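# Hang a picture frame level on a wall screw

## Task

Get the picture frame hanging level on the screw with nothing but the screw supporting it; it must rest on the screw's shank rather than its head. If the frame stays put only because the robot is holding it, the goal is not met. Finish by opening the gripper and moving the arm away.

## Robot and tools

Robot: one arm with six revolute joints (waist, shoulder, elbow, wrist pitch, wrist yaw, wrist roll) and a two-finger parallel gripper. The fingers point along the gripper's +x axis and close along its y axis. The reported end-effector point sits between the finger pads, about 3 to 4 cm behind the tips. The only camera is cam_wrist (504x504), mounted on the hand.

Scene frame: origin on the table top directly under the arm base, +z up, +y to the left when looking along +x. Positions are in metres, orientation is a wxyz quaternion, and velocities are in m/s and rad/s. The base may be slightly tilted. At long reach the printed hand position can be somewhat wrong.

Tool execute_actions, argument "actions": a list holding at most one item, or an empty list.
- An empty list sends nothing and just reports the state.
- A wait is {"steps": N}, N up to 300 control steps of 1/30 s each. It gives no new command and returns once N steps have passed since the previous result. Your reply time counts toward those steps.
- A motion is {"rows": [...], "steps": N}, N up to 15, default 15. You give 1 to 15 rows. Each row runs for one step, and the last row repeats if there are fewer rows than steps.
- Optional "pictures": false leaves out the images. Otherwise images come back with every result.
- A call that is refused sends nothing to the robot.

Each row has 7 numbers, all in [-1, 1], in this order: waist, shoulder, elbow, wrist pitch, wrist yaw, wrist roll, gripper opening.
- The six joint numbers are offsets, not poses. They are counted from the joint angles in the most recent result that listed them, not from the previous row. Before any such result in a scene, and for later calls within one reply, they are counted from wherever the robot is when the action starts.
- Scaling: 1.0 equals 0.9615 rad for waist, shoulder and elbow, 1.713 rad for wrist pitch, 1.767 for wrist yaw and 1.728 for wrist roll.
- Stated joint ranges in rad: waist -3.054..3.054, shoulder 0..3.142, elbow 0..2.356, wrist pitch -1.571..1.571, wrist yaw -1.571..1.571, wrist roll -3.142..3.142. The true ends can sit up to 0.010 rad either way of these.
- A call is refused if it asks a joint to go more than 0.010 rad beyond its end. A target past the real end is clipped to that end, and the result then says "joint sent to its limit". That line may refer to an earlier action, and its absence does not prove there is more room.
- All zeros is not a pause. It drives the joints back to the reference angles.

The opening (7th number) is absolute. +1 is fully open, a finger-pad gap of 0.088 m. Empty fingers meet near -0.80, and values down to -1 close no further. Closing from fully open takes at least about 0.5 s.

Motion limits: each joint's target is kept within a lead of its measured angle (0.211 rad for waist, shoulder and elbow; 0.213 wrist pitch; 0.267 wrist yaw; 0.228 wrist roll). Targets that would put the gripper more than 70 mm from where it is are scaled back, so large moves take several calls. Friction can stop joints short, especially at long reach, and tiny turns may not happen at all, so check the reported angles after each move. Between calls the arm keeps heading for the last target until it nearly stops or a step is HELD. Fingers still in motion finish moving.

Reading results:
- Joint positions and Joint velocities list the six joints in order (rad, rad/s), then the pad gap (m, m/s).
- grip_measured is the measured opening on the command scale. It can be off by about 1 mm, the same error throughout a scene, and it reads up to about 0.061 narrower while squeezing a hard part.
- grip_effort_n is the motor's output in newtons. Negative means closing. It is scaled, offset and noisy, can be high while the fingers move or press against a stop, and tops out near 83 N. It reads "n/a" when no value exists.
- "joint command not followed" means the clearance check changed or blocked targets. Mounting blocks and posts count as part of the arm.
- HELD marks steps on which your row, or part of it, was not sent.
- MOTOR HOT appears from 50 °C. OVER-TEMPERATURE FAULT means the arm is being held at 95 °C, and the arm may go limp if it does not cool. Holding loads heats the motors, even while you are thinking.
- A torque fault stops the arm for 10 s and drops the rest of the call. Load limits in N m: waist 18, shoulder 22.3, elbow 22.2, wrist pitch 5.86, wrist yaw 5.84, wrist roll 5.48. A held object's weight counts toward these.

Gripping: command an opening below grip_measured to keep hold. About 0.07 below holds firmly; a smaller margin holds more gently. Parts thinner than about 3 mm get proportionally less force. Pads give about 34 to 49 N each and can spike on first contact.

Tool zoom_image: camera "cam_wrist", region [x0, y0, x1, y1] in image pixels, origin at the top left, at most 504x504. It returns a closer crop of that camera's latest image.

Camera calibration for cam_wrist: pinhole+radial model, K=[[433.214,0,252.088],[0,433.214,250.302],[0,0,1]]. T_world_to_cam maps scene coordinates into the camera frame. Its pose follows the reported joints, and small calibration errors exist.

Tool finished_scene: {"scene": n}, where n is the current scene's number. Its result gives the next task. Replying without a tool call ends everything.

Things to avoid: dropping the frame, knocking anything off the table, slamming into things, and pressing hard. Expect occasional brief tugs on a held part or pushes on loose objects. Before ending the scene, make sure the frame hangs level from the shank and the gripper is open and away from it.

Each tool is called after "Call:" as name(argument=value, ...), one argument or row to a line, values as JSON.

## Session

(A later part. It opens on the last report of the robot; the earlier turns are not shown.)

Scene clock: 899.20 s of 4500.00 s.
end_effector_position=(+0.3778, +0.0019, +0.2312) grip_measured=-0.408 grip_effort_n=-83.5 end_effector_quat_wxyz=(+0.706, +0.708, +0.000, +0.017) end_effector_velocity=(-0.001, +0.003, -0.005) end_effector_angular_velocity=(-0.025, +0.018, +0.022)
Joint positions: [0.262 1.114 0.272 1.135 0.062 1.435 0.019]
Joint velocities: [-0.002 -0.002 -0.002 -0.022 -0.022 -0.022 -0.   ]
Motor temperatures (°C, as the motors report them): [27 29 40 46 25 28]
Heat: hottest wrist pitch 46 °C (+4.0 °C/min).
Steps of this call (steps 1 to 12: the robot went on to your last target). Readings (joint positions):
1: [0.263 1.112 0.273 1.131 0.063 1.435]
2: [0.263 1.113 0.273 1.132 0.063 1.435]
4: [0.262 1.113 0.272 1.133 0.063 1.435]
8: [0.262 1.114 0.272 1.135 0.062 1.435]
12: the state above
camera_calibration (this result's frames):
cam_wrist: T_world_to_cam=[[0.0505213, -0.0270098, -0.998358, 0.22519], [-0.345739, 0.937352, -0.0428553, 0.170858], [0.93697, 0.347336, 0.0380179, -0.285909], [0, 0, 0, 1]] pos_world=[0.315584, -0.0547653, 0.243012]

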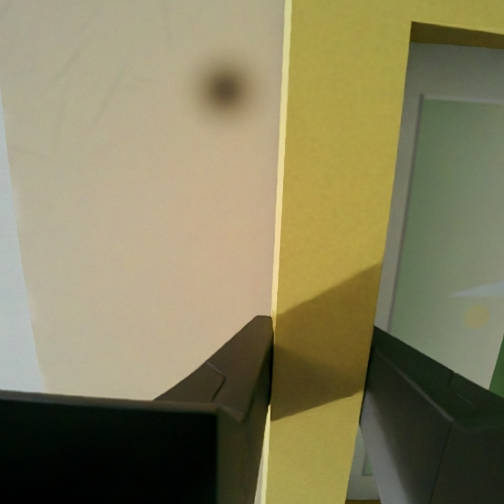

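Call:
execute_actions(
  actions=[
    {"rows": [[0,-0.004,0.008,0.002,0,0,-0.48],[0,-0.009,0.013,0.002,0,0,-0.48],[0,-0.014,0.017,0.001,0,0,-0.48],[0,-0.018,0.019,-0.001,0,0,-0.48],[0,-0.022,0.02,-0.004,0,0,-0.48],[0,-0.0255,0.0207,-0.007,0,0,-0.48],[0,-0.029,0.0213,-0.01,0,0,-0.48],[0,-0.0325,0.0218,-0.013,0,0,-0.48],[0,-0.036,0.0222,-0.016,0,0,-0.48],[0,-0.0395,0.0225,-0.019,0,0,-0.48],[0,-0.043,0.0227,-0.022,0,0,-0.48],[0,-0.046,0.0229,-0.025,0,0,-0.48],[0,-0.049,0.0229,-0.0275,0,0,-0.48],[0,-0.051,0.0229,-0.0295,0,0,-0.48]], "steps": 15},
  ],
  pictures=false,
)

Call:
execute_actions(
  actions=[
    {"steps": 12},
  ],
  pictures=false,
)

Scene clock: 924.77 s of 4500.00 s.
end_effector_position=(+0.3764, +0.0015, +0.2329) grip_measured=-0.408 grip_effort_n=-83.5 end_effector_quat_wxyz=(+0.706, +0.708, +0.004, +0.014) end_effector_velocity=(-0.003, -0.003, +0.008) end_effector_angular_velocity=(+0.007, +0.004, -0.009)
Joint positions: [0.262 1.083 0.275 1.09  0.062 1.435 0.019]
Joint velocities: [-0.002 -0.071  0.007 -0.081  0.007  0.007  0.   ]
Motor temperatures (°C, as the motors report them): [27 28 37 45 25 28]
Heat: hottest wrist pitch 45 °C (+1.0 °C/min).
Steps of this call (steps 1 to 15: the robot went on to your last target; steps 16 to 90: nothing new was sent; then 22.07 s passed at rest; steps 91 to 105: all 15 steps of this action). Readings (joint positions):
91: [0.262 1.114 0.272 1.135 0.062 1.435]
92: [0.262 1.114 0.272 1.135 0.062 1.435]
94: [0.262 1.112 0.272 1.135 0.062 1.435]
98: [0.262 1.104 0.273 1.120 0.062 1.435]
105: the state above

Scene clock: 925.17 s of 4500.00 s.
end_effector_position=(+0.3761, +0.0015, +0.2327) grip_measured=-0.408 grip_effort_n=-83.5 end_effector_quat_wxyz=(+0.706, +0.708, +0.006, +0.013) end_effector_velocity=(-0.002, +0.000, -0.002) end_effector_angular_velocity=(+0.006, +0.007, +0.006)
Joint positions: [0.262 1.078 0.276 1.082 0.062 1.435 0.019]
Joint velocities: [-0.002 -0.007 -0.007 -0.007 -0.007  0.007 -0.   ]
Motor temperatures (°C, as the motors report them): [27 28 37 45 25 28]
Heat: hottest wrist pitch 45 °C (+1.0 °C/min).
Steps of this call (steps 1 to 12: the robot went on to your last target). Readings (joint positions):
1: [0.262 1.081 0.276 1.088 0.062 1.435]
2: [0.262 1.080 0.276 1.086 0.062 1.435]
4: [0.262 1.079 0.276 1.084 0.062 1.435]
8: [0.262 1.079 0.276 1.082 0.062 1.435]
12: the state above

Call:
execute_actions(
  actions=[
    {"rows": [[0,-0.008,0.01,0.003,0,0,-0.48],[0,-0.004,0.004,0.0045,0,0,-0.48],[0,-0.001,-0.001,0.0055,0,0,-0.48],[0,0.001,-0.0025,0.007,0,0,-0.48],[0,0.003,-0.0033,0.0085,0,0,-0.48],[0,0.005,-0.0041,0.01,0,0,-0.48],[0,0.007,-0.0049,0.0115,0,0,-0.48],[0,0.009,-0.0057,0.013,0,0,-0.48],[0,0.011,-0.0065,0.0145,0,0,-0.48],[0,0.013,-0.0074,0.016,0,0,-0.48],[0,0.0147,-0.0082,0.0173,0,0,-0.48],[0,0.0161,-0.0088,0.0184,0,0,-0.48]], "steps": 15},
  ],
  pictures=false,
)

Call:
execute_actions(
  actions=[
    {"steps": 10},
  ],
)

Scene clock: 934.53 s of 4500.00 s.
end_effector_position=(+0.3763, +0.0017, +0.2315) grip_measured=-0.408 grip_effort_n=-83.5 end_effector_quat_wxyz=(+0.706, +0.708, +0.004, +0.014) end_effector_velocity=(-0.003, +0.004, -0.014) end_effector_angular_velocity=(+0.005, +0.035, +0.015)
Joint positions: [0.262 1.091 0.272 1.101 0.062 1.435 0.019]
Joint velocities: [ 0.002  0.022 -0.022  0.007 -0.007  0.007 -0.   ]
Motor temperatures (°C, as the motors report them): [27 29 38 45 25 28]
Heat: hottest wrist pitch 45 °C (+1.0 °C/min).
Steps of this call (steps 1 to 15: the robot went on to your last target; steps 16 to 90: nothing new was sent; then 5.87 s passed at rest; steps 91 to 105: all 15 steps of this action). Readings (joint positions):
91: [0.262 1.078 0.276 1.081 0.062 1.435]
92: [0.262 1.078 0.276 1.081 0.062 1.435]
94: [0.262 1.078 0.276 1.081 0.062 1.435]
98: [0.262 1.081 0.276 1.088 0.062 1.435]
105: the state above

Scene clock: 934.87 s of 4500.00 s.
end_effector_position=(+0.3763, +0.0017, +0.2314) grip_measured=-0.408 grip_effort_n=-83.5 end_effector_quat_wxyz=(+0.706, +0.708, +0.004, +0.014) end_effector_velocity=(-0.000, +0.000, +0.002) end_effector_angular_velocity=(-0.022, -0.004, +0.004)
Joint positions: [0.262 1.092 0.271 1.104 0.062 1.435 0.019]
Joint velocities: [-0.002 -0.007  0.002 -0.007 -0.007 -0.022  0.   ]
Motor temperatures (°C, as the motors report them): [27 29 38 45 25 28]
Heat: hottest wrist pitch 45 °C (+1.0 °C/min).
Steps of this call (steps 1 to 10: the robot went on to your last target). Readings (joint positions):
1: [0.262 1.091 0.272 1.101 0.062 1.435]
2: [0.262 1.092 0.271 1.102 0.062 1.435]
4: [0.262 1.092 0.271 1.103 0.062 1.435]
8: [0.262 1.092 0.271 1.104 0.062 1.435]
10: the state above
camera_calibration (this result's frames):
cam_wrist: T_world_to_cam=[[0.0407862, -0.0278359, -0.99878, 0.229272], [-0.347409, 0.936847, -0.0402966, 0.170542], [0.936826, 0.348629, 0.02854, -0.282189], [0, 0, 0, 1]] pos_world=[0.314259, -0.0550105, 0.243918]

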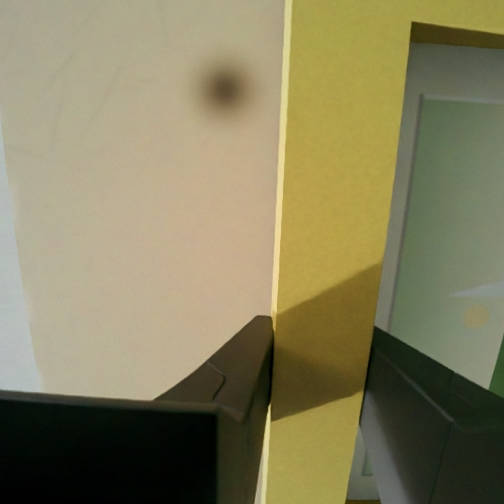

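Call:
execute_actions(
  actions=[
    {"rows": [[0,0.0015,-0.0035,0.0055,0,0,-0.48],[0,0.0025,-0.0039,0.006,0,0,-0.48],[0,0.0037,-0.0044,0.0067,0,0,-0.48],[0,0.005,-0.0049,0.0074,0,0,-0.48],[0,0.0063,-0.0055,0.0081,0,0,-0.48],[0,0.0076,-0.006,0.0088,0,0,-0.48],[0,0.0088,-0.0065,0.0094,0,0,-0.48],[0,0.0099,-0.007,0.01,0,0,-0.48],[0,0.0107,-0.0073,0.0104,0,0,-0.48]], "steps": 15},
  ],
  pictures=false,
)

Call:
execute_actions(
  actions=[
    {"steps": 8},
  ],
  pictures=false,
)

Scene clock: 949.43 s of 4500.00 s.
end_effector_position=(+0.3763, +0.0020, +0.2293) grip_measured=-0.408 grip_effort_n=-83.5 end_effector_quat_wxyz=(+0.706, +0.708, +0.006, +0.013) end_effector_velocity=(-0.001, +0.002, +0.002) end_effector_angular_velocity=(-0.007, -0.010, +0.018)
Joint positions: [0.262 1.101 0.269 1.112 0.062 1.435 0.019]
Joint velocities: [-0.002 -0.002 -0.002  0.007 -0.022 -0.007 -0.   ]
Motor temperatures (°C, as the motors report them): [27 28 37 46 25 28]
Heat: hottest wrist pitch 46 °C (+1.0 °C/min).
Steps of this call (steps 1 to 15: the robot went on to your last target; steps 16 to 90: nothing new was sent; then 11.07 s passed at rest; steps 91 to 105: all 15 steps of this action). Readings (joint positions):
91: [0.262 1.092 0.271 1.104 0.062 1.435]
92: [0.262 1.092 0.271 1.104 0.062 1.435]
94: [0.262 1.094 0.271 1.105 0.062 1.435]
98: [0.262 1.097 0.270 1.109 0.062 1.435]
105: the state above

Scene clock: 949.70 s of 4500.00 s.
end_effector_position=(+0.3763, +0.0020, +0.2294) grip_measured=-0.408 grip_effort_n=-83.5 end_effector_quat_wxyz=(+0.706, +0.708, +0.005, +0.013) end_effector_velocity=(-0.000, +0.001, -0.006) end_effector_angular_velocity=(+0.004, +0.026, +0.009)
Joint positions: [0.262 1.101 0.269 1.112 0.062 1.435 0.019]
Joint velocities: [-0.002  0.002 -0.002 -0.022 -0.007  0.007 -0.   ]
Motor temperatures (°C, as the motors report them): [27 28 37 46 25 28]
Heat: hottest wrist pitch 46 °C (+1.0 °C/min).
Steps of this call (steps 1 to 8: the robot went on to your last target). Readings (joint positions):
1: [0.262 1.101 0.269 1.112 0.062 1.435]
2: [0.262 1.101 0.269 1.112 0.062 1.435]
4: [0.262 1.101 0.269 1.112 0.062 1.435]
8: the state above

Call:
execute_actions(
  actions=[
    {"rows": [[0,0,0.004,0.005,0,0,-0.48],[0,0,0.01,0.005,0,0,-0.48],[0,0.001,0.015,0.0053,0,0,-0.48],[0,0.0015,0.018,0.0055,0,0,-0.48],[0,0.0025,0.0195,0.0057,0,0,-0.48],[0,0.0037,0.0203,0.0059,0,0,-0.48],[0,0.0049,0.0211,0.0061,0,0,-0.48],[0,0.0061,0.0219,0.0063,0,0,-0.48],[0,0.0073,0.0226,0.0066,0,0,-0.48],[0,0.0085,0.0233,0.0068,0,0,-0.48],[0,0.0095,0.024,0.007,0,0,-0.48]], "steps": 15},
  ],
  pictures=false,
)

Call:
execute_actions(
  actions=[
    {"steps": 8},
  ],
  pictures=false,
)

Scene clock: 960.80 s of 4500.00 s.
end_effector_position=(+0.3776, +0.0021, +0.2292) grip_measured=-0.408 grip_effort_n=-83.5 end_effector_quat_wxyz=(+0.706, +0.708, +0.006, +0.013) end_effector_velocity=(-0.001, +0.001, -0.005) end_effector_angular_velocity=(+0.005, +0.021, +0.008)
Joint positions: [0.262 1.108 0.273 1.115 0.062 1.435 0.019]
Joint velocities: [-0.002 -0.002 -0.002 -0.022 -0.007  0.007 -0.   ]
Motor temperatures (°C, as the motors report them): [27 28 36 47 25 28]
Heat: hottest wrist pitch 47 °C (+1.0 °C/min).
Steps of this call (steps 1 to 15: the robot went on to your last target; steps 16 to 90: nothing new was sent; then 7.60 s passed at rest; steps 91 to 105: all 15 steps of this action). Readings (joint positions):
91: [0.262 1.101 0.269 1.112 0.062 1.435]
92: [0.262 1.101 0.269 1.112 0.062 1.435]
94: [0.262 1.101 0.269 1.112 0.062 1.435]
98: [0.262 1.103 0.269 1.113 0.062 1.435]
105: the state above

Scene clock: 961.07 s of 4500.00 s.
end_effector_position=(+0.3776, +0.0021, +0.2292) grip_measured=-0.408 grip_effort_n=-83.5 end_effector_quat_wxyz=(+0.706, +0.708, +0.005, +0.013) end_effector_velocity=(-0.001, +0.001, -0.005) end_effector_angular_velocity=(-0.010, +0.021, +0.008)
Joint positions: [0.262 1.108 0.273 1.115 0.062 1.435 0.019]
Joint velocities: [-0.002 -0.002 -0.002 -0.022 -0.007 -0.007 -0.   ]
Motor temperatures (°C, as the motors report them): [27 28 36 47 25 28]
Heat: hottest wrist pitch 47 °C (+1.0 °C/min).
Steps of this call (steps 1 to 8: the robot went on to your last target). Readings (joint positions):
1: [0.262 1.108 0.273 1.115 0.062 1.435]
2: [0.262 1.108 0.273 1.115 0.062 1.435]
4: [0.262 1.108 0.273 1.115 0.062 1.435]
8: the state above

Call:
execute_actions(
  actions=[
    {"rows": [[0,0.002,0.0195,0.0052,0,0,-0.48],[0,0.0027,0.02,0.0053,0,0,-0.48],[0,0.0034,0.0205,0.0055,0,0,-0.48],[0,0.0041,0.021,0.0056,0,0,-0.48],[0,0.0048,0.0216,0.0057,0,0,-0.48],[0,0.0055,0.0221,0.0059,0,0,-0.48],[0,0.0062,0.0226,0.006,0,0,-0.48]], "steps": 15},
  ],
  pictures=false,
)

Scene clock: 977.20 s of 4500.00 s.
end_effector_position=(+0.3778, +0.0022, +0.2290) grip_measured=-0.408 grip_effort_n=-83.5 end_effector_quat_wxyz=(+0.706, +0.708, +0.005, +0.013) end_effector_velocity=(-0.001, +0.003, -0.005) end_effector_angular_velocity=(-0.025, +0.018, +0.022)
Joint positions: [0.262 1.11  0.273 1.117 0.062 1.435 0.019]
Joint velocities: [-0.002 -0.002 -0.002 -0.022 -0.022 -0.022 -0.   ]
Motor temperatures (°C, as the motors report them): [27 28 37 48 25 28]
Heat: hottest wrist pitch 48 °C (+3.0 °C/min).
Steps of this call (steps 1 to 15: the robot went on to your last target; steps 16 to 90: nothing new was sent; then 12.63 s passed at rest; steps 91 to 105: all 15 steps of this action). Readings (joint positions):
91: [0.262 1.108 0.273 1.115 0.062 1.435]
92: [0.262 1.108 0.273 1.115 0.062 1.435]
94: [0.262 1.109 0.273 1.116 0.062 1.435]
98: [0.262 1.110 0.273 1.117 0.062 1.435]
105: the state above

Call:
execute_actions(
  actions=[
    {"rows": [[-0.002,0,0.01,0.005,0,0,-0.48],[-0.003,0,0.002,0.005,0,0,-0.48],[-0.0033,0.001,-0.004,0.0055,0,0,-0.48],[-0.0036,0.002,-0.006,0.0065,0,0,-0.48],[-0.0039,0.004,-0.007,0.008,0,0,-0.48],[-0.0042,0.0063,-0.0079,0.0098,0,0,-0.48],[-0.0045,0.0087,-0.0088,0.0117,0,0,-0.48],[-0.0048,0.0111,-0.0097,0.0136,0,0,-0.48],[-0.0051,0.0135,-0.0106,0.0155,0,0,-0.48],[-0.0054,0.0159,-0.0115,0.0174,0,0,-0.48],[-0.0056,0.0183,-0.0123,0.0192,0,0,-0.48],[-0.0058,0.0205,-0.013,0.0209,0,0,-0.48],[-0.006,0.0225,-0.0137,0.0224,0,0,-0.48],[-0.0062,0.024,-0.0142,0.0236,0,0,-0.48]], "steps": 15},
  ],
  pictures=false,
)

Call:
execute_actions(
  actions=[
    {"steps": 12},
  ],
  pictures=false,
)

Scene clock: 1002.77 s of 4500.00 s.
end_effector_position=(+0.3775, +0.0015, +0.2255) grip_measured=-0.408 grip_effort_n=-83.5 end_effector_quat_wxyz=(+0.707, +0.707, +0.005, +0.012) end_effector_velocity=(-0.002, +0.001, -0.019) end_effector_angular_velocity=(+0.001, +0.046, +0.007)
Joint positions: [0.259 1.128 0.265 1.143 0.062 1.435 0.019]
Joint velocities: [-0.007  0.042 -0.027  0.022 -0.007  0.007 -0.   ]
Motor temperatures (°C, as the motors report them): [27 28 39 49 25 28]
Heat: hottest wrist pitch 49 °C (+3.0 °C/min).
Steps of this call (steps 1 to 15: the robot went on to your last target; steps 16 to 90: nothing new was sent; then 22.07 s passed at rest; steps 91 to 105: all 15 steps of this action). Readings (joint positions):
91: [0.262 1.110 0.273 1.117 0.062 1.435]
92: [0.262 1.110 0.273 1.118 0.062 1.435]
94: [0.262 1.110 0.273 1.118 0.062 1.435]
98: [0.262 1.114 0.271 1.125 0.062 1.435]
105: the state above

Scene clock: 1003.17 s of 4500.00 s.
end_effector_position=(+0.3774, +0.0014, +0.2250) grip_measured=-0.408 grip_effort_n=-83.5 end_effector_quat_wxyz=(+0.707, +0.707, +0.004, +0.012) end_effector_velocity=(-0.001, +0.000, +0.002) end_effector_angular_velocity=(-0.007, -0.008, +0.004)
Joint positions: [0.259 1.132 0.263 1.149 0.062 1.435 0.019]
Joint velocities: [-0.002 -0.002 -0.002  0.007 -0.007 -0.007 -0.   ]
Motor temperatures (°C, as the motors report them): [27 28 39 49 25 28]
Heat: hottest wrist pitch 49 °C (+3.0 °C/min).
Steps of this call (steps 1 to 12: the robot went on to your last target). Readings (joint positions):
1: [0.259 1.129 0.264 1.145 0.062 1.435]
2: [0.259 1.130 0.264 1.146 0.062 1.435]
4: [0.259 1.131 0.264 1.147 0.062 1.435]
8: [0.259 1.131 0.264 1.148 0.062 1.435]
12: the state above

Call:
execute_actions(
  actions=[
    {"rows": [[0,0.001,-0.004,0.005,0,0,-0.48],[0,0.002,-0.0044,0.0058,0,0,-0.48],[0,0.0037,-0.005,0.0071,0,0,-0.48],[0,0.0058,-0.0057,0.0087,0,0,-0.48],[0,0.008,-0.0065,0.0104,0,0,-0.48],[0,0.0102,-0.0073,0.0121,0,0,-0.48],[0,0.0124,-0.008,0.0137,0,0,-0.48],[0,0.0146,-0.0088,0.0154,0,0,-0.48],[0,0.0168,-0.0095,0.0171,0,0,-0.48],[0,0.019,-0.0103,0.0187,0,0,-0.48],[0,0.021,-0.011,0.0203,0,0,-0.48],[0,0.0228,-0.0116,0.0216,0,0,-0.48],[0,0.0243,-0.0121,0.0227,0,0,-0.48],[0,0.0255,-0.0125,0.0236,0,0,-0.48]], "steps": 15},
  ],
  pictures=false,
)

Call:
execute_actions(
  actions=[
    {"steps": 12},
  ],
)

Scene clock: 1017.77 s of 4500.00 s.
end_effector_position=(+0.3774, +0.0017, +0.2229) grip_measured=-0.408 grip_effort_n=-83.5 end_effector_quat_wxyz=(+0.707, +0.707, +0.002, +0.013) end_effector_velocity=(-0.001, +0.001, -0.007) end_effector_angular_velocity=(-0.009, +0.006, +0.006)
Joint positions: [0.259 1.15  0.258 1.177 0.062 1.435 0.019]
Joint velocities: [-0.002  0.032 -0.012  0.037 -0.007 -0.007  0.   ]
Motor temperatures (°C, as the motors report them): [27 28 37 50 25 28]
Heat: hottest wrist pitch 50 °C (+3.0 °C/min). Fold the arm in close to its base before you think long.
MOTOR HOT: a motor reached 50 °C. Now the hottest motor, joint 4 (wrist pitch), reports 50 °C. The temperature limit of the motors' drives, at which the controller stops the arm, is 95 °C. To cool a motor, set the load down, stop pushing, or move to a pose that needs little force.
Steps of this call (steps 1 to 15: the robot went on to your last target; steps 16 to 90: nothing new was sent; then 11.10 s passed at rest; steps 91 to 105: all 15 steps of this action). Readings (joint positions):
91: [0.259 1.132 0.263 1.149 0.062 1.435]
92: [0.259 1.132 0.263 1.149 0.062 1.435]
94: [0.259 1.133 0.263 1.151 0.062 1.435]
98: [0.259 1.139 0.261 1.159 0.062 1.435]
105: the state above

Scene clock: 1018.17 s of 4500.00 s.
end_effector_position=(+0.3774, +0.0018, +0.2228) grip_measured=-0.408 grip_effort_n=-83.5 end_effector_quat_wxyz=(+0.707, +0.707, +0.002, +0.013) end_effector_velocity=(-0.001, +0.006, +0.001) end_effector_angular_velocity=(-0.007, -0.008, +0.038)
Joint positions: [0.259 1.153 0.257 1.182 0.062 1.435 0.019]
Joint velocities: [ 0.002  0.002 -0.002  0.007 -0.037 -0.007 -0.   ]
Motor temperatures (°C, as the motors report them): [27 28 37 50 25 28]
Heat: hottest wrist pitch 50 °C (+3.0 °C/min). Fold the arm in close to its base before you think long.
MOTOR HOT: still on. Now the hottest motor, joint 4 (wrist pitch), reports 50 °C; a drive's own limit is 95 °C.
Steps of this call (steps 1 to 12: the robot went on to your last target). Readings (joint positions):
1: [0.259 1.151 0.258 1.179 0.062 1.435]
2: [0.259 1.152 0.257 1.180 0.062 1.435]
4: [0.259 1.152 0.257 1.181 0.062 1.435]
8: [0.259 1.153 0.257 1.182 0.062 1.435]
12: the state above
camera_calibration (this result's frames):
cam_wrist: T_world_to_cam=[[0.042895, -0.0287924, -0.998665, 0.219773], [-0.343555, 0.938202, -0.0418057, 0.169415], [0.938152, 0.34489, 0.0303524, -0.283899], [0, 0, 0, 1]] pos_world=[0.315117, -0.0547037, 0.235179]

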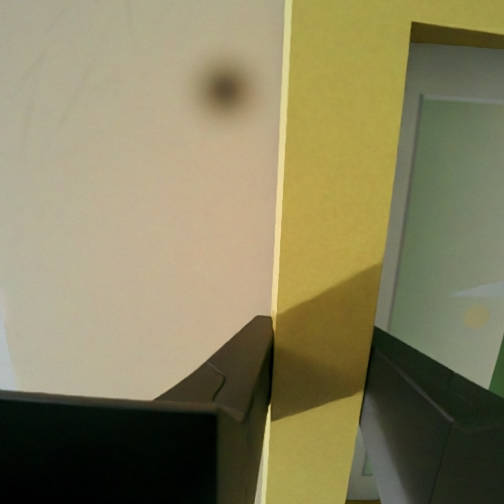

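Call:
execute_actions(
  actions=[
    {"rows": [[0,0.003,-0.0065,0.0044,0,0,-0.48],[0,0.0038,-0.0072,0.005,0,0,-0.48],[0,0.005,-0.0078,0.006,0,0,-0.48],[0,0.0065,-0.0083,0.0071,0,0,-0.48],[0,0.008,-0.0088,0.0082,0,0,-0.48],[0,0.0095,-0.0093,0.0093,0,0,-0.48],[0,0.011,-0.0098,0.0104,0,0,-0.48],[0,0.0125,-0.0103,0.0115,0,0,-0.48],[0,0.014,-0.0107,0.0126,0,0,-0.48],[0,0.0155,-0.0112,0.0137,0,0,-0.48],[0,0.017,-0.0116,0.0149,0,0,-0.48],[0,0.0184,-0.012,0.0159,0,0,-0.48]], "steps": 15},
  ],
  pictures=false,
)

Call:
execute_actions(
  actions=[
    {"steps": 10},
  ],
)

Scene clock: 1033.07 s of 4500.00 s.
end_effector_position=(+0.3772, +0.0018, +0.2221) grip_measured=-0.408 grip_effort_n=-83.5 end_effector_quat_wxyz=(+0.707, +0.708, -0.000, +0.015) end_effector_velocity=(+0.000, +0.001, -0.002) end_effector_angular_velocity=(+0.007, -0.003, +0.005)
Joint positions: [0.259 1.165 0.253 1.203 0.062 1.435 0.019]
Joint velocities: [-0.002  0.017 -0.002  0.022 -0.007  0.007 -0.   ]
Motor temperatures (°C, as the motors report them): [27 28 36 49 25 28]
Heat: hottest wrist pitch 49 °C (+1.0 °C/min). Fold the arm in close to its base before you think long.
MOTOR HOT: still on. Now the hottest motor, joint 4 (wrist pitch), reports 49 °C; a drive's own limit is 95 °C.
Steps of this call (steps 1 to 15: the robot went on to your last target; steps 16 to 90: nothing new was sent; then 11.40 s passed at rest; steps 91 to 105: all 15 steps of this action). Readings (joint positions):
91: [0.259 1.153 0.257 1.182 0.062 1.435]
92: [0.259 1.153 0.257 1.182 0.062 1.435]
94: [0.259 1.154 0.257 1.184 0.062 1.435]
98: [0.259 1.158 0.255 1.191 0.062 1.435]
105: the state above

Scene clock: 1033.40 s of 4500.00 s.
end_effector_position=(+0.3773, +0.0018, +0.2221) grip_measured=-0.408 grip_effort_n=-83.5 end_effector_quat_wxyz=(+0.706, +0.708, -0.000, +0.015) end_effector_velocity=(-0.001, +0.000, -0.002) end_effector_angular_velocity=(-0.023, +0.006, +0.005)
Joint positions: [0.259 1.166 0.253 1.204 0.062 1.435 0.019]
Joint velocities: [-0.002 -0.002 -0.002 -0.007 -0.007 -0.022 -0.   ]
Motor temperatures (°C, as the motors report them): [27 28 36 49 25 28]
Heat: hottest wrist pitch 49 °C (+1.0 °C/min). Fold the arm in close to its base before you think long.
MOTOR HOT: still on. Now the hottest motor, joint 4 (wrist pitch), reports 49 °C; a drive's own limit is 95 °C.
Steps of this call (steps 1 to 10: the robot went on to your last target). Readings (joint positions):
1: [0.259 1.165 0.253 1.203 0.062 1.435]
2: [0.259 1.165 0.253 1.203 0.062 1.435]
4: [0.259 1.165 0.253 1.204 0.062 1.435]
8: [0.259 1.166 0.253 1.204 0.062 1.435]
10: the state above
camera_calibration (this result's frames):
cam_wrist: T_world_to_cam=[[0.0488876, -0.0283063, -0.998403, 0.216803], [-0.342526, 0.938506, -0.0433802, 0.169247], [0.938236, 0.344099, 0.0361857, -0.285174], [0, 0, 0, 1]] pos_world=[0.314933, -0.0545746, 0.234118]

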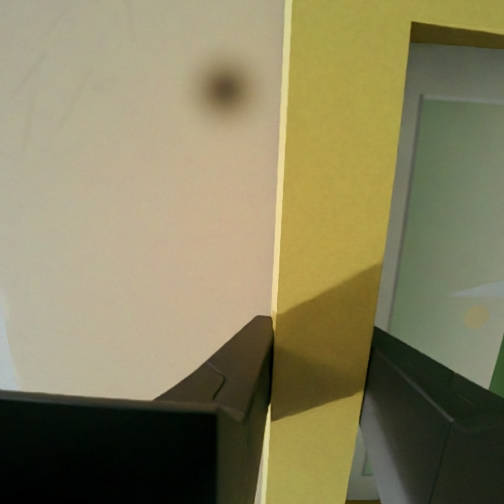

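Call:
execute_actions(
  actions=[
    {"rows": [[0,0.005,-0.008,0.003,0,0,-0.48],[0,0.0065,-0.0086,0.0044,0,0,-0.48],[0,0.008,-0.0092,0.0058,0,0,-0.48],[0,0.0096,-0.0098,0.0073,0,0,-0.48],[0,0.0112,-0.0104,0.0088,0,0,-0.48],[0,0.0128,-0.011,0.0103,0,0,-0.48],[0,0.0144,-0.0116,0.0118,0,0,-0.48],[0,0.016,-0.0122,0.0133,0,0,-0.48],[0,0.0176,-0.0128,0.0148,0,0,-0.48],[0,0.0192,-0.0134,0.0163,0,0,-0.48],[0,0.0208,-0.014,0.0178,0,0,-0.48],[0,0.0224,-0.0146,0.0193,0,0,-0.48]], "steps": 15},
  ],
  pictures=false,
)

Call:
execute_actions(
  actions=[
    {"steps": 10},
  ],
  pictures=false,
)

Scene clock: 1057.97 s of 4500.00 s.
end_effector_position=(+0.3771, +0.0020, +0.2213) grip_measured=-0.408 grip_effort_n=-83.5 end_effector_quat_wxyz=(+0.706, +0.708, -0.003, +0.018) end_effector_velocity=(-0.001, +0.003, -0.003) end_effector_angular_velocity=(-0.009, -0.001, +0.020)
Joint positions: [0.259 1.18  0.248 1.231 0.062 1.435 0.019]
Joint velocities: [-0.002  0.017 -0.007  0.022 -0.022 -0.007  0.   ]
Motor temperatures (°C, as the motors report them): [27 28 35 48 25 28]
Heat: hottest wrist pitch 48 °C (-1.0 °C/min). Fold the arm in close to its base before you think long.
MOTOR HOT: still on. Now the hottest motor, joint 4 (wrist pitch), reports 48 °C; a drive's own limit is 95 °C.
Steps of this call (steps 1 to 15: the robot went on to your last target; steps 16 to 90: nothing new was sent; then 21.07 s passed at rest; steps 91 to 105: all 15 steps of this action). Readings (joint positions):
91: [0.259 1.166 0.253 1.204 0.062 1.435]
92: [0.259 1.166 0.253 1.205 0.062 1.435]
94: [0.259 1.167 0.252 1.207 0.062 1.435]
98: [0.259 1.172 0.251 1.216 0.062 1.435]
105: the state above

Scene clock: 1058.30 s of 4500.00 s.
end_effector_position=(+0.3771, +0.0021, +0.2212) grip_measured=-0.408 grip_effort_n=-83.5 end_effector_quat_wxyz=(+0.706, +0.708, -0.003, +0.018) end_effector_velocity=(+0.000, +0.003, +0.000) end_effector_angular_velocity=(-0.023, -0.001, +0.019)
Joint positions: [0.259 1.182 0.248 1.233 0.062 1.435 0.019]
Joint velocities: [-0.002 -0.002  0.002 -0.007 -0.022 -0.022  0.   ]
Motor temperatures (°C, as the motors report them): [27 28 35 48 25 28]
Heat: hottest wrist pitch 48 °C (-1.0 °C/min). Fold the arm in close to its base before you think long.
MOTOR HOT: still on. Now the hottest motor, joint 4 (wrist pitch), reports 48 °C; a drive's own limit is 95 °C.
Steps of this call (steps 1 to 10: the robot went on to your last target). Readings (joint positions):
1: [0.259 1.181 0.248 1.232 0.062 1.435]
2: [0.259 1.181 0.248 1.232 0.062 1.435]
4: [0.259 1.181 0.248 1.233 0.062 1.435]
8: [0.259 1.182 0.248 1.233 0.062 1.435]
10: the state above

The frame's weight is now almost fully on the screw. I'll open the fingers slowly, just a few millimetres, so the frame stays caged while it settles.

Call:
execute_actions(
  actions=[
    {"rows": [[0,0,0,0,0,0,-0.46],[0,0,0,0,0,0,-0.445],[0,0,0,0,0,0,-0.43],[0,0,0,0,0,0,-0.415],[0,0,0,0,0,0,-0.4],[0,0,0,0,0,0,-0.385],[0,0,0,0,0,0,-0.37],[0,0,0,0,0,0,-0.355],[0,0,0,0,0,0,-0.34],[0,0,0,0,0,0,-0.325],[0,0,0,0,0,0,-0.31],[0,0,0,0,0,0,-0.295],[0,0,0,0,0,0,-0.28],[0,0,0,0,0,0,-0.265],[0,0,0,0,0,0,-0.25]], "steps": 15},
  ],
  pictures=false,
)

Call:
execute_actions(
  actions=[
    {"steps": 15},
  ],
)

Scene clock: 1066.47 s of 4500.00 s.
end_effector_position=(+0.3771, +0.0021, +0.2212) grip_measured=-0.295 grip_effort_n=16.5 end_effector_quat_wxyz=(+0.706, +0.708, -0.003, +0.018) end_effector_velocity=(+0.000, +0.003, -0.003) end_effector_angular_velocity=(-0.010, +0.014, +0.022)
Joint positions: [0.259 1.182 0.248 1.233 0.061 1.435 0.025]
Joint velocities: [-0.002 -0.002  0.002 -0.022 -0.022 -0.007  0.021]
Motor temperatures (°C, as the motors report them): [27 28 35 48 25 28]
Heat: hottest wrist pitch 48 °C (-1.0 °C/min). Fold the arm in close to its base before you think long.
MOTOR HOT: still on. Now the hottest motor, joint 4 (wrist pitch), reports 48 °C; a drive's own limit is 95 °C.
Steps of this call (steps 1 to 15: the robot went on to your last target; steps 16 to 90: nothing new was sent; then 4.67 s passed at rest; steps 91 to 105: all 15 steps of this action). Readings (joint positions):
91: [0.259 1.182 0.248 1.233 0.062 1.435]
92: [0.259 1.182 0.248 1.233 0.062 1.435]
94: [0.259 1.182 0.248 1.233 0.062 1.435]
98: [0.259 1.182 0.248 1.233 0.061 1.435]
105: the state above

Scene clock: 1066.97 s of 4500.00 s.
end_effector_position=(+0.3771, +0.0021, +0.2212) grip_measured=-0.254 grip_effort_n=16.5 end_effector_quat_wxyz=(+0.706, +0.708, -0.003, +0.018) end_effector_velocity=(-0.000, +0.001, +0.005) end_effector_angular_velocity=(+0.009, -0.018, +0.008)
Joint positions: [0.259 1.182 0.248 1.233 0.061 1.435 0.027]
Joint velocities: [ 0.002 -0.007  0.002  0.007 -0.007  0.007  0.   ]
Motor temperatures (°C, as the motors report them): [27 28 35 48 25 28]
Heat: hottest wrist pitch 48 °C (-1.0 °C/min). Fold the arm in close to its base before you think long.
MOTOR HOT: still on. Now the hottest motor, joint 4 (wrist pitch), reports 48 °C; a drive's own limit is 95 °C.
Steps of this call (steps 1 to 15: the robot went on to your last target). Readings (joint positions):
1: [0.259 1.182 0.248 1.233 0.061 1.435]
2: [0.259 1.182 0.248 1.233 0.061 1.435]
4: [0.259 1.182 0.248 1.233 0.061 1.435]
8: [0.259 1.182 0.248 1.233 0.061 1.435]
15: the state above
The arm was judged still, so your last target was given up. Only a new action makes it travel on or press farther. Fingers that are still opening or closing keep moving.
camera_calibration (this result's frames):
cam_wrist: T_world_to_cam=[[0.0565652, -0.0276723, -0.998015, 0.21295], [-0.342282, 0.938499, -0.0454218, 0.169226], [0.937893, 0.344172, 0.0436147, -0.286521], [0, 0, 0, 1]] pos_world=[0.314603, -0.0543137, 0.23271]

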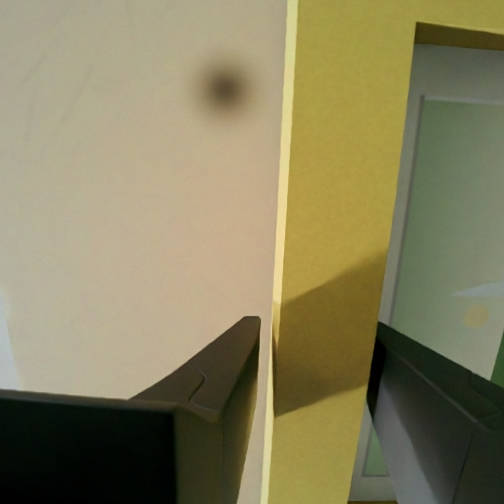

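Call:
execute_actions(
  actions=[
    {"rows": [[0,0,0,0,0,0,-0.2],[0,0,0,0,0,0,-0.14],[0,0,0,0,0,0,-0.08],[0,0,0,0,0,0,-0.02],[0,0,0,0,0,0,0.04],[0,0,0,0,0,0,0.1],[0,0,0,0,0,0,0.16],[0,0,0,0,0,0,0.22],[0,0,0,0,0,0,0.25]], "steps": 11},
  ],
  pictures=false,
)

Call:
execute_actions(
  actions=[
    {"rows": [[0,-0.009,-0.012,-0.002,0,0,0.25],[0,-0.018,-0.019,-0.003,0,0,0.25],[0,-0.031,-0.029,-0.005,0,0,0.25],[0,-0.046,-0.04,-0.007,0,0,0.25],[0,-0.062,-0.052,-0.0095,0,0,0.25],[0,-0.079,-0.064,-0.0125,0,0,0.25],[0,-0.097,-0.076,-0.016,0,0,0.25],[0,-0.115,-0.0877,-0.0195,0,0,0.25],[0,-0.134,-0.099,-0.024,0,0,0.25],[0,-0.154,-0.11,-0.029,0,0,0.25],[0,-0.175,-0.121,-0.034,0,0,0.25],[0,-0.196,-0.132,-0.0395,0,0,0.25],[0,-0.217,-0.143,-0.045,0,0,0.25],[0,-0.236,-0.153,-0.051,0,0,0.25],[0,-0.251,-0.16,-0.055,0,0,0.25]], "steps": 15},
  ],
  pictures=false,
)

Call:
execute_actions(
  actions=[
    {"rows": [[0,-0.07,-0.03,-0.03,0,0,0.4],[0,-0.11,-0.035,-0.055,0,0,0.55],[0,-0.155,-0.035,-0.09,0,0,0.7],[0,-0.205,-0.035,-0.13,0,0,0.85],[0,-0.255,-0.035,-0.17,0,0,1],[0,-0.305,-0.035,-0.21,0,0,1],[0,-0.355,-0.035,-0.25,0,0,1],[0,-0.405,-0.035,-0.29,0,0,1],[0,-0.455,-0.035,-0.33,0,0,1],[0,-0.505,-0.035,-0.37,0,0,1],[0,-0.555,-0.035,-0.41,0,0,1],[0,-0.605,-0.035,-0.45,0,0,1],[0,-0.65,-0.035,-0.485,0,0,1],[0,-0.69,-0.035,-0.515,0,0,1],[0,-0.72,-0.035,-0.54,0,0,1]], "steps": 15},
  ],
  pictures=false,
)

Call:
execute_actions(
  actions=[
    {"steps": 20},
  ],
)

Scene clock: 1096.13 s of 4500.00 s.
end_effector_position=(+0.3771, +0.0021, +0.2212) grip_measured=+0.176 grip_effort_n=17.0 end_effector_quat_wxyz=(+0.706, +0.708, -0.003, +0.018) end_effector_velocity=(-0.001, +0.000, -0.002) end_effector_angular_velocity=(-0.009, +0.006, +0.006)
Joint positions: [0.259 1.182 0.248 1.233 0.061 1.435 0.048]
Joint velocities: [-0.002 -0.002 -0.002 -0.007 -0.007 -0.007  0.036]
Motor temperatures (°C, as the motors report them): [27 28 35 45 25 28]
Heat: hottest wrist pitch 45 °C (-4.0 °C/min).
MOTOR HOT: cleared. Now the hottest motor, joint 4 (wrist pitch), reports 45 °C.
Steps of this call (steps 1 to 90: nothing new was sent; then 25.80 s passed at rest; steps 91 to 101: all 11 steps of this action). Readings (joint positions):
91: [0.259 1.182 0.248 1.233 0.061 1.435]
92: [0.259 1.182 0.248 1.233 0.061 1.435]
94: [0.259 1.182 0.248 1.233 0.061 1.435]
98: [0.259 1.182 0.248 1.233 0.061 1.435]
101: the state above

Scene clock: 1096.63 s of 4500.00 s.
end_effector_position=(+0.3427, -0.0008, +0.2204) grip_measured=+0.246 grip_effort_n=16.5 end_effector_quat_wxyz=(+0.706, +0.708, -0.003, +0.017) end_effector_velocity=(-0.085, -0.008, -0.001) end_effector_angular_velocity=(-0.008, -0.012, -0.002)
Joint positions: [0.259 0.995 0.128 1.164 0.061 1.435 0.051]
Joint velocities: [-0.007 -0.54  -0.286 -0.242 -0.007 -0.007  0.   ]
Motor temperatures (°C, as the motors report them): [27 28 35 45 25 28]
Heat: hottest wrist pitch 45 °C (-4.1 °C/min).
Steps of this call (steps 1 to 15: all 15 steps of this action). Readings (joint positions):
1: [0.259 1.182 0.248 1.233 0.061 1.435]
2: [0.259 1.181 0.247 1.233 0.061 1.435]
4: [0.259 1.170 0.238 1.230 0.061 1.435]
8: [0.259 1.120 0.201 1.215 0.061 1.435]
15: the state above

Scene clock: 1097.13 s of 4500.00 s.
end_effector_position=(+0.2967, -0.0042, +0.2160) grip_measured=+0.995 grip_effort_n=16.5 end_effector_quat_wxyz=(+0.709, +0.702, +0.057, -0.028) end_effector_velocity=(-0.112, +0.000, -0.045) end_effector_angular_velocity=(-0.037, +0.380, +0.077)
Joint positions: [0.259 0.415 0.106 0.457 0.061 1.435 0.088]
Joint velocities: [ 0.002 -1.223 -0.007 -1.604 -0.022 -0.007  0.007]
Motor temperatures (°C, as the motors report them): [27 28 35 45 25 28]
Heat: hottest wrist pitch 45 °C (-4.0 °C/min).
Steps of this call (steps 1 to 15: all 15 steps of this action). Readings (joint positions):
1: [0.259 0.978 0.122 1.152 0.061 1.435]
2: [0.259 0.958 0.117 1.132 0.061 1.435]
4: [0.259 0.901 0.111 1.059 0.061 1.435]
8: [0.259 0.735 0.107 0.846 0.061 1.435]
15: the state above

Scene clock: 1097.80 s of 4500.00 s.
end_effector_position=(+0.2832, -0.0025, +0.1950) grip_measured=+1.000 grip_effort_n=16.5 end_effector_quat_wxyz=(+0.708, +0.696, +0.100, -0.061) end_effector_velocity=(-0.001, +0.001, -0.002) end_effector_angular_velocity=(-0.021, +0.005, +0.011)
Joint positions: [0.259 0.307 0.103 0.242 0.061 1.435 0.088]
Joint velocities: [-0.002 -0.002 -0.002 -0.007 -0.007 -0.022  0.   ]
Motor temperatures (°C, as the motors report them): [27 28 35 45 25 28]
Heat: hottest wrist pitch 45 °C (-4.0 °C/min).
Steps of this call (steps 1 to 20: the robot went on to your last target). Readings (joint positions):
1: [0.259 0.381 0.106 0.404 0.061 1.435]
2: [0.259 0.356 0.106 0.360 0.061 1.435]
4: [0.259 0.332 0.104 0.300 0.061 1.435]
8: [0.259 0.314 0.103 0.259 0.061 1.435]
20: the state above
camera_calibration (this result's frames):
cam_wrist: T_world_to_cam=[[-0.197684, -0.0524308, -0.978863, 0.260141], [-0.377661, 0.925559, 0.026694, 0.136139], [0.904596, 0.374955, -0.20277, -0.13823], [0, 0, 0, 1]] pos_world=[0.227882, -0.0605351, 0.222979]

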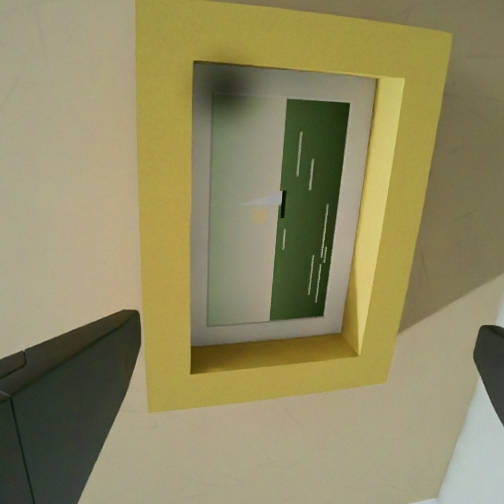

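Call:
zoom_image(
  camera="cam_wrist",
  region=[120, 0, 480, 130],
)

Call:
zoom_image(
  camera="cam_wrist",
  region=[130, 310, 310, 430],
)

Call:
zoom_image(
  camera="cam_wrist",
  region=[320, 270, 504, 504],
)

Region (120, 0, 480, 130) of cam_wrist's 504x504 image, scaled by 1.400, with more detail than that image has; it fills the top 182 rows of this view, and the rest is white.

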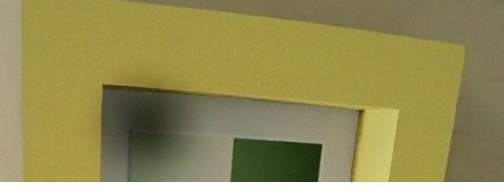

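Region (130, 310, 310, 430) of cam_wrist's 504x504 image, scaled by 2.800, with more detail than that image has.

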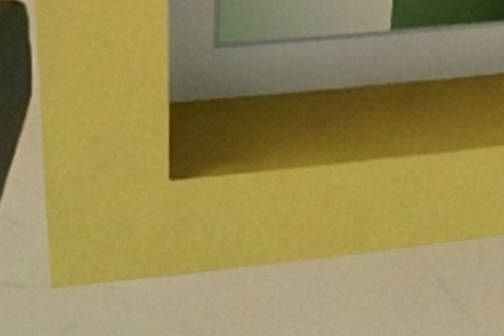

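Region (320, 270, 504, 504) of cam_wrist's 504x504 image, scaled by 2.154, with more detail than that image has; it fills the left 396 columns of this view, and the rest is white.

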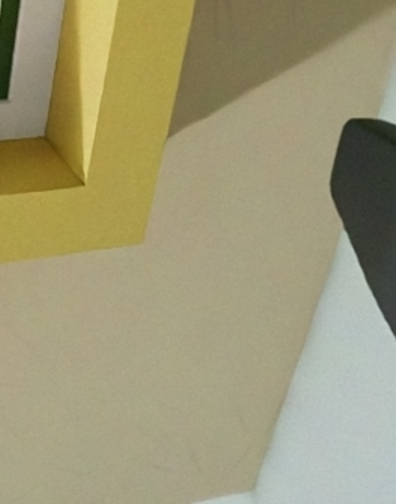

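Call:
execute_actions(
  actions=[
    {"rows": [[-0.002,0.003,0.02,-0.011,-0.001,-0.01,1],[-0.005,0.01,0.055,-0.031,-0.003,-0.028,1],[-0.008,0.02,0.1,-0.056,-0.005,-0.05,1],[-0.012,0.03,0.15,-0.084,-0.008,-0.075,1],[-0.016,0.04,0.205,-0.114,-0.011,-0.1,1],[-0.02,0.05,0.26,-0.145,-0.014,-0.127,1],[-0.024,0.06,0.315,-0.176,-0.017,-0.154,1],[-0.028,0.07,0.37,-0.206,-0.02,-0.181,1],[-0.032,0.08,0.425,-0.237,-0.023,-0.208,1],[-0.036,0.09,0.48,-0.267,-0.026,-0.235,1],[-0.04,0.1,0.535,-0.298,-0.029,-0.262,1],[-0.044,0.112,0.59,-0.329,-0.032,-0.289,1],[-0.047,0.125,0.645,-0.36,-0.034,-0.316,1],[-0.05,0.14,0.7,-0.39,-0.035,-0.343,1],[-0.052,0.16,0.755,-0.42,-0.036,-0.37,1]], "steps": 15},
  ],
  pictures=false,
)

Call:
execute_actions(
  actions=[
    {"rows": [[0,0.06,0.2,-0.11,0,-0.1,1],[0,0.09,0.25,-0.135,0,-0.127,1],[0,0.12,0.3,-0.16,0,-0.154,1],[0,0.155,0.35,-0.185,0,-0.181,1],[0,0.19,0.4,-0.21,0,-0.208,1],[0,0.225,0.45,-0.235,0,-0.235,1],[0,0.26,0.5,-0.26,0,-0.262,1],[0,0.3,0.55,-0.285,0,-0.289,1],[0,0.34,0.6,-0.31,0,-0.316,1],[0,0.38,0.65,-0.335,0,-0.343,1],[0,0.42,0.7,-0.36,0,-0.37,1],[0,0.46,0.75,-0.385,0,-0.397,1],[0,0.5,0.8,-0.41,0,-0.424,1],[0,0.54,0.85,-0.435,0,-0.45,1],[0,0.58,0.9,-0.46,0,-0.475,1]], "steps": 15},
  ],
  pictures=false,
)

Call:
execute_actions(
  actions=[
    {"rows": [[0,0.15,0.18,-0.09,0,-0.09,1],[0,0.185,0.22,-0.105,0,-0.105,1],[0,0.22,0.26,-0.12,0,-0.118,1],[0,0.255,0.3,-0.135,0,-0.128,1],[0,0.29,0.335,-0.15,0,-0.136,1],[0,0.325,0.37,-0.165,0,-0.14,1],[0,0.36,0.4,-0.18,0,-0.14,1],[0,0.39,0.43,-0.195,0,-0.14,1],[0,0.42,0.455,-0.208,0,-0.14,1],[0,0.445,0.475,-0.22,0,-0.14,1],[0,0.465,0.49,-0.228,0,-0.14,1],[0,0.48,0.5,-0.234,0,-0.14,1]], "steps": 15},
  ],
  pictures=false,
)

Call:
execute_actions(
  actions=[
    {"steps": 12},
  ],
)

Scene clock: 1148.77 s of 4500.00 s.
end_effector_position=(+0.2942, -0.0177, +0.3076) grip_measured=+1.000 grip_effort_n=16.0 end_effector_quat_wxyz=(+0.854, +0.490, +0.168, -0.050) end_effector_velocity=(-0.023, -0.042, +0.290) end_effector_angular_velocity=(-1.291, +0.238, +0.515)
Joint positions: [ 0.219  0.418  0.672 -0.332  0.009  0.926  0.088]
Joint velocities: [-0.095  0.398  1.551 -1.502 -0.11  -1.37   0.   ]
Motor temperatures (°C, as the motors report them): [27 27 36 43 25 28]
Heat: hottest wrist pitch 43 °C (-3.0 °C/min).
Steps of this call (steps 1 to 15: the robot went on to your last target; steps 16 to 90: nothing new was sent; then 47.47 s passed at rest; steps 91 to 105: all 15 steps of this action). Readings (joint positions):
91: [0.259 0.307 0.103 0.239 0.061 1.433]
92: [0.259 0.307 0.109 0.226 0.061 1.423]
94: [0.256 0.317 0.142 0.172 0.058 1.380]
98: [0.244 0.350 0.305 0.016 0.041 1.238]
105: the state above

Scene clock: 1149.27 s of 4500.00 s.
end_effector_position=(+0.3184, -0.0246, +0.3712) grip_measured=+1.000 grip_effort_n=14.2 end_effector_quat_wxyz=(+0.919, +0.156, +0.362, -0.002) end_effector_velocity=(+0.095, +0.002, +0.040) end_effector_angular_velocity=(-1.009, +0.785, +1.014)
Joint positions: [ 0.219  0.864  1.394 -0.998  0.009  0.234  0.088]
Joint velocities: [-0.002  1.126  1.424 -1.238 -0.022 -1.326  0.   ]
Motor temperatures (°C, as the motors report them): [27 27 36 43 25 28]
Heat: hottest wrist pitch 43 °C (-3.0 °C/min).
Steps of this call (steps 1 to 15: all 15 steps of this action). Readings (joint positions):
1: [0.219 0.432 0.722 -0.380 0.009 0.881]
2: [0.219 0.448 0.771 -0.427 0.009 0.836]
4: [0.219 0.490 0.867 -0.520 0.009 0.744]
8: [0.219 0.608 1.058 -0.696 0.009 0.559]
15: the state above

Scene clock: 1149.77 s of 4500.00 s.
end_effector_position=(+0.3653, -0.0196, +0.3493) grip_measured=+1.000 grip_effort_n=14.2 end_effector_quat_wxyz=(+0.849, +0.038, +0.525, +0.050) end_effector_velocity=(+0.023, +0.012, -0.068) end_effector_angular_velocity=(-0.015, +0.366, +0.087)
Joint positions: [ 0.219  1.303  1.839 -1.376  0.009 -0.002  0.088]
Joint velocities: [-0.002  0.295  0.149 -0.227 -0.022 -0.037  0.   ]
Motor temperatures (°C, as the motors report them): [27 27 37 43 25 28]
Heat: hottest wrist pitch 43 °C (-3.0 °C/min).
Steps of this call (steps 1 to 15: all 15 steps of this action). Readings (joint positions):
1: [0.219 0.901 1.439 -1.037 0.009 0.193]
2: [0.219 0.937 1.482 -1.075 0.009 0.156]
4: [0.219 1.006 1.562 -1.141 0.009 0.094]
8: [0.219 1.141 1.707 -1.253 0.009 0.024]
15: the state above

Scene clock: 1150.17 s of 4500.00 s.
end_effector_position=(+0.3662, -0.0197, +0.3499) grip_measured=+1.000 grip_effort_n=14.2 end_effector_quat_wxyz=(+0.846, +0.036, +0.530, +0.051) end_effector_velocity=(+0.001, +0.000, +0.001) end_effector_angular_velocity=(-0.003, -0.010, +0.020)
Joint positions: [ 0.219  1.319  1.863 -1.396  0.009 -0.004  0.088]
Joint velocities: [-0.002 -0.002 -0.002  0.007 -0.007 -0.022  0.   ]
Motor temperatures (°C, as the motors report them): [27 27 37 43 25 28]
Heat: hottest wrist pitch 43 °C (-3.0 °C/min).
Steps of this call (steps 1 to 12: the robot went on to your last target). Readings (joint positions):
1: [0.219 1.310 1.843 -1.382 0.009 -0.002]
2: [0.219 1.315 1.847 -1.386 0.009 -0.003]
4: [0.219 1.318 1.853 -1.391 0.009 -0.004]
8: [0.219 1.318 1.863 -1.394 0.009 -0.004]
12: the state above
camera_calibration (this result's frames):
cam_wrist: T_world_to_cam=[[0.086284, -0.988437, -0.12469, 0.00600453], [-0.989431, -0.0703771, -0.126784, 0.437439], [0.116543, 0.134311, -0.984062, 0.381739], [0, 0, 0, 1]] pos_world=[0.387808, -0.0145511, 0.431864]

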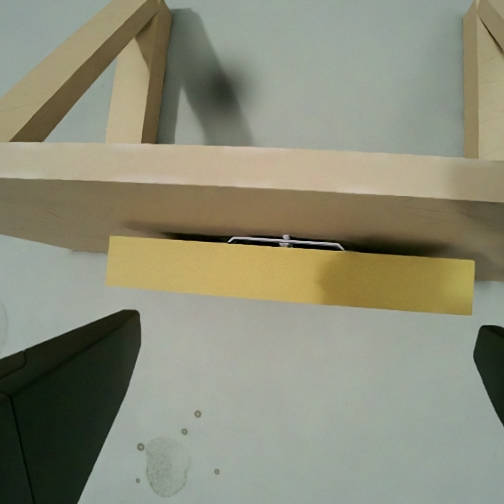

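Call:
zoom_image(
  camera="cam_wrist",
  region=[215, 215, 355, 270],
)

Region (215, 215, 355, 270) of cam_wrist's 504x504 image, scaled by 3.600, with more detail than that image has; it fills the top 198 rows of this view, and the rest is white.

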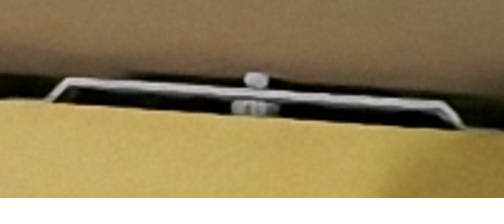

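Call:
execute_actions(
  actions=[
    {"rows": [[0,-0.015,-0.01,0,0,0,1],[0,-0.04,-0.027,0,0,0,1],[0,-0.075,-0.05,0,0,0,1],[0,-0.115,-0.077,0,0,0,1],[0,-0.16,-0.107,0,0,0,1],[0,-0.205,-0.137,0,0,0,1],[0,-0.25,-0.167,0,0,0,1],[0,-0.295,-0.197,0,0,0,1],[0,-0.34,-0.227,0,0,0,1],[0,-0.38,-0.253,0,0,0,1],[0,-0.415,-0.277,0,0,0,1],[0,-0.44,-0.293,0,0,0,1],[0,-0.45,-0.3,0,0,0,1]], "steps": 15},
  ],
  pictures=false,
)

Call:
execute_actions(
  actions=[
    {"steps": 12},
  ],
)

Scene clock: 1170.70 s of 4500.00 s.
end_effector_position=(+0.2682, -0.0283, +0.3810) grip_measured=+1.000 grip_effort_n=14.2 end_effector_quat_wxyz=(+0.886, +0.040, +0.460, +0.047) end_effector_velocity=(-0.121, -0.008, +0.031) end_effector_angular_velocity=(+0.023, -0.240, -0.019)
Joint positions: [ 0.219  0.909  1.617 -1.397  0.009 -0.004  0.088]
Joint velocities: [-0.007 -0.501 -0.237 -0.022 -0.022 -0.007  0.   ]
Motor temperatures (°C, as the motors report them): [27 28 37 40 25 28]
Heat: hottest wrist pitch 40 °C (-4.0 °C/min).
Steps of this call (steps 1 to 30: the robot went on to your last target; steps 31 to 90: nothing new was sent; then 17.03 s passed at rest; steps 91 to 105: all 15 steps of this action). Readings (joint positions):
91: [0.219 1.319 1.863 -1.396 0.009 -0.004]
92: [0.219 1.316 1.862 -1.396 0.009 -0.004]
94: [0.219 1.292 1.840 -1.395 0.009 -0.004]
98: [0.219 1.167 1.749 -1.395 0.009 -0.004]
105: the state above

Scene clock: 1171.10 s of 4500.00 s.
end_effector_position=(+0.2632, -0.0278, +0.3750) grip_measured=+1.000 grip_effort_n=14.2 end_effector_quat_wxyz=(+0.883, +0.040, +0.466, +0.047) end_effector_velocity=(-0.005, +0.001, -0.004) end_effector_angular_velocity=(-0.008, +0.024, +0.023)
Joint positions: [ 0.219  0.889  1.585 -1.397  0.009 -0.004  0.088]
Joint velocities: [-0.002 -0.002 -0.007 -0.022 -0.007 -0.022  0.   ]
Motor temperatures (°C, as the motors report them): [27 28 37 40 25 28]
Heat: hottest wrist pitch 40 °C (-4.0 °C/min).
Steps of this call (steps 1 to 12: the robot went on to your last target). Readings (joint positions):
1: [0.219 0.897 1.610 -1.397 0.009 -0.004]
2: [0.219 0.891 1.605 -1.397 0.009 -0.004]
4: [0.219 0.889 1.595 -1.397 0.009 -0.004]
8: [0.219 0.889 1.585 -1.397 0.009 -0.004]
12: the state above
camera_calibration (this result's frames):
cam_wrist: T_world_to_cam=[[0.0859165, -0.989174, -0.118967, 0.00795981], [-0.961155, -0.050856, -0.271283, 0.385342], [0.262296, 0.137653, -0.955119, 0.370454], [0, 0, 0, 1]] pos_world=[0.272521, -0.0235236, 0.459311]

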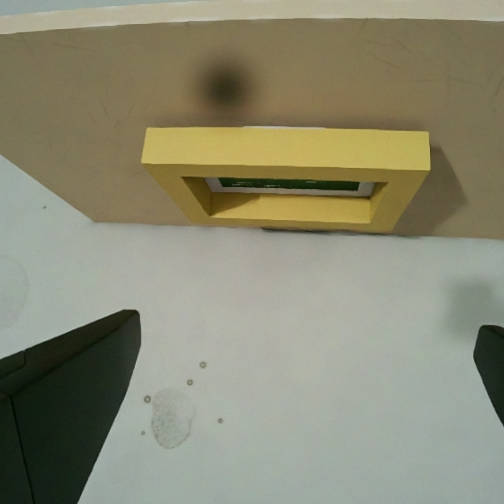

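Call:
zoom_image(
  camera="cam_wrist",
  region=[130, 120, 450, 250],
)

Region (130, 120, 450, 250) of cam_wrist's 504x504 image, scaled by 1.575, with more detail than that image has; it fills the top 205 rows of this view, and the rest is white.

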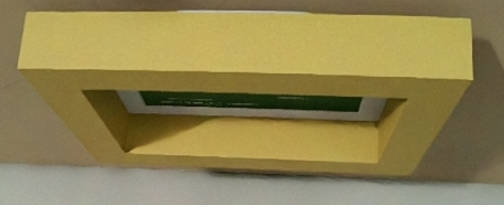

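The frame hangs level, with the hanger's centre on the screw shank behind the head, and the arm is clear. Ending scene 1.

Call:
finished_scene(
  scene=1,
)

The scene is finished: the task was done.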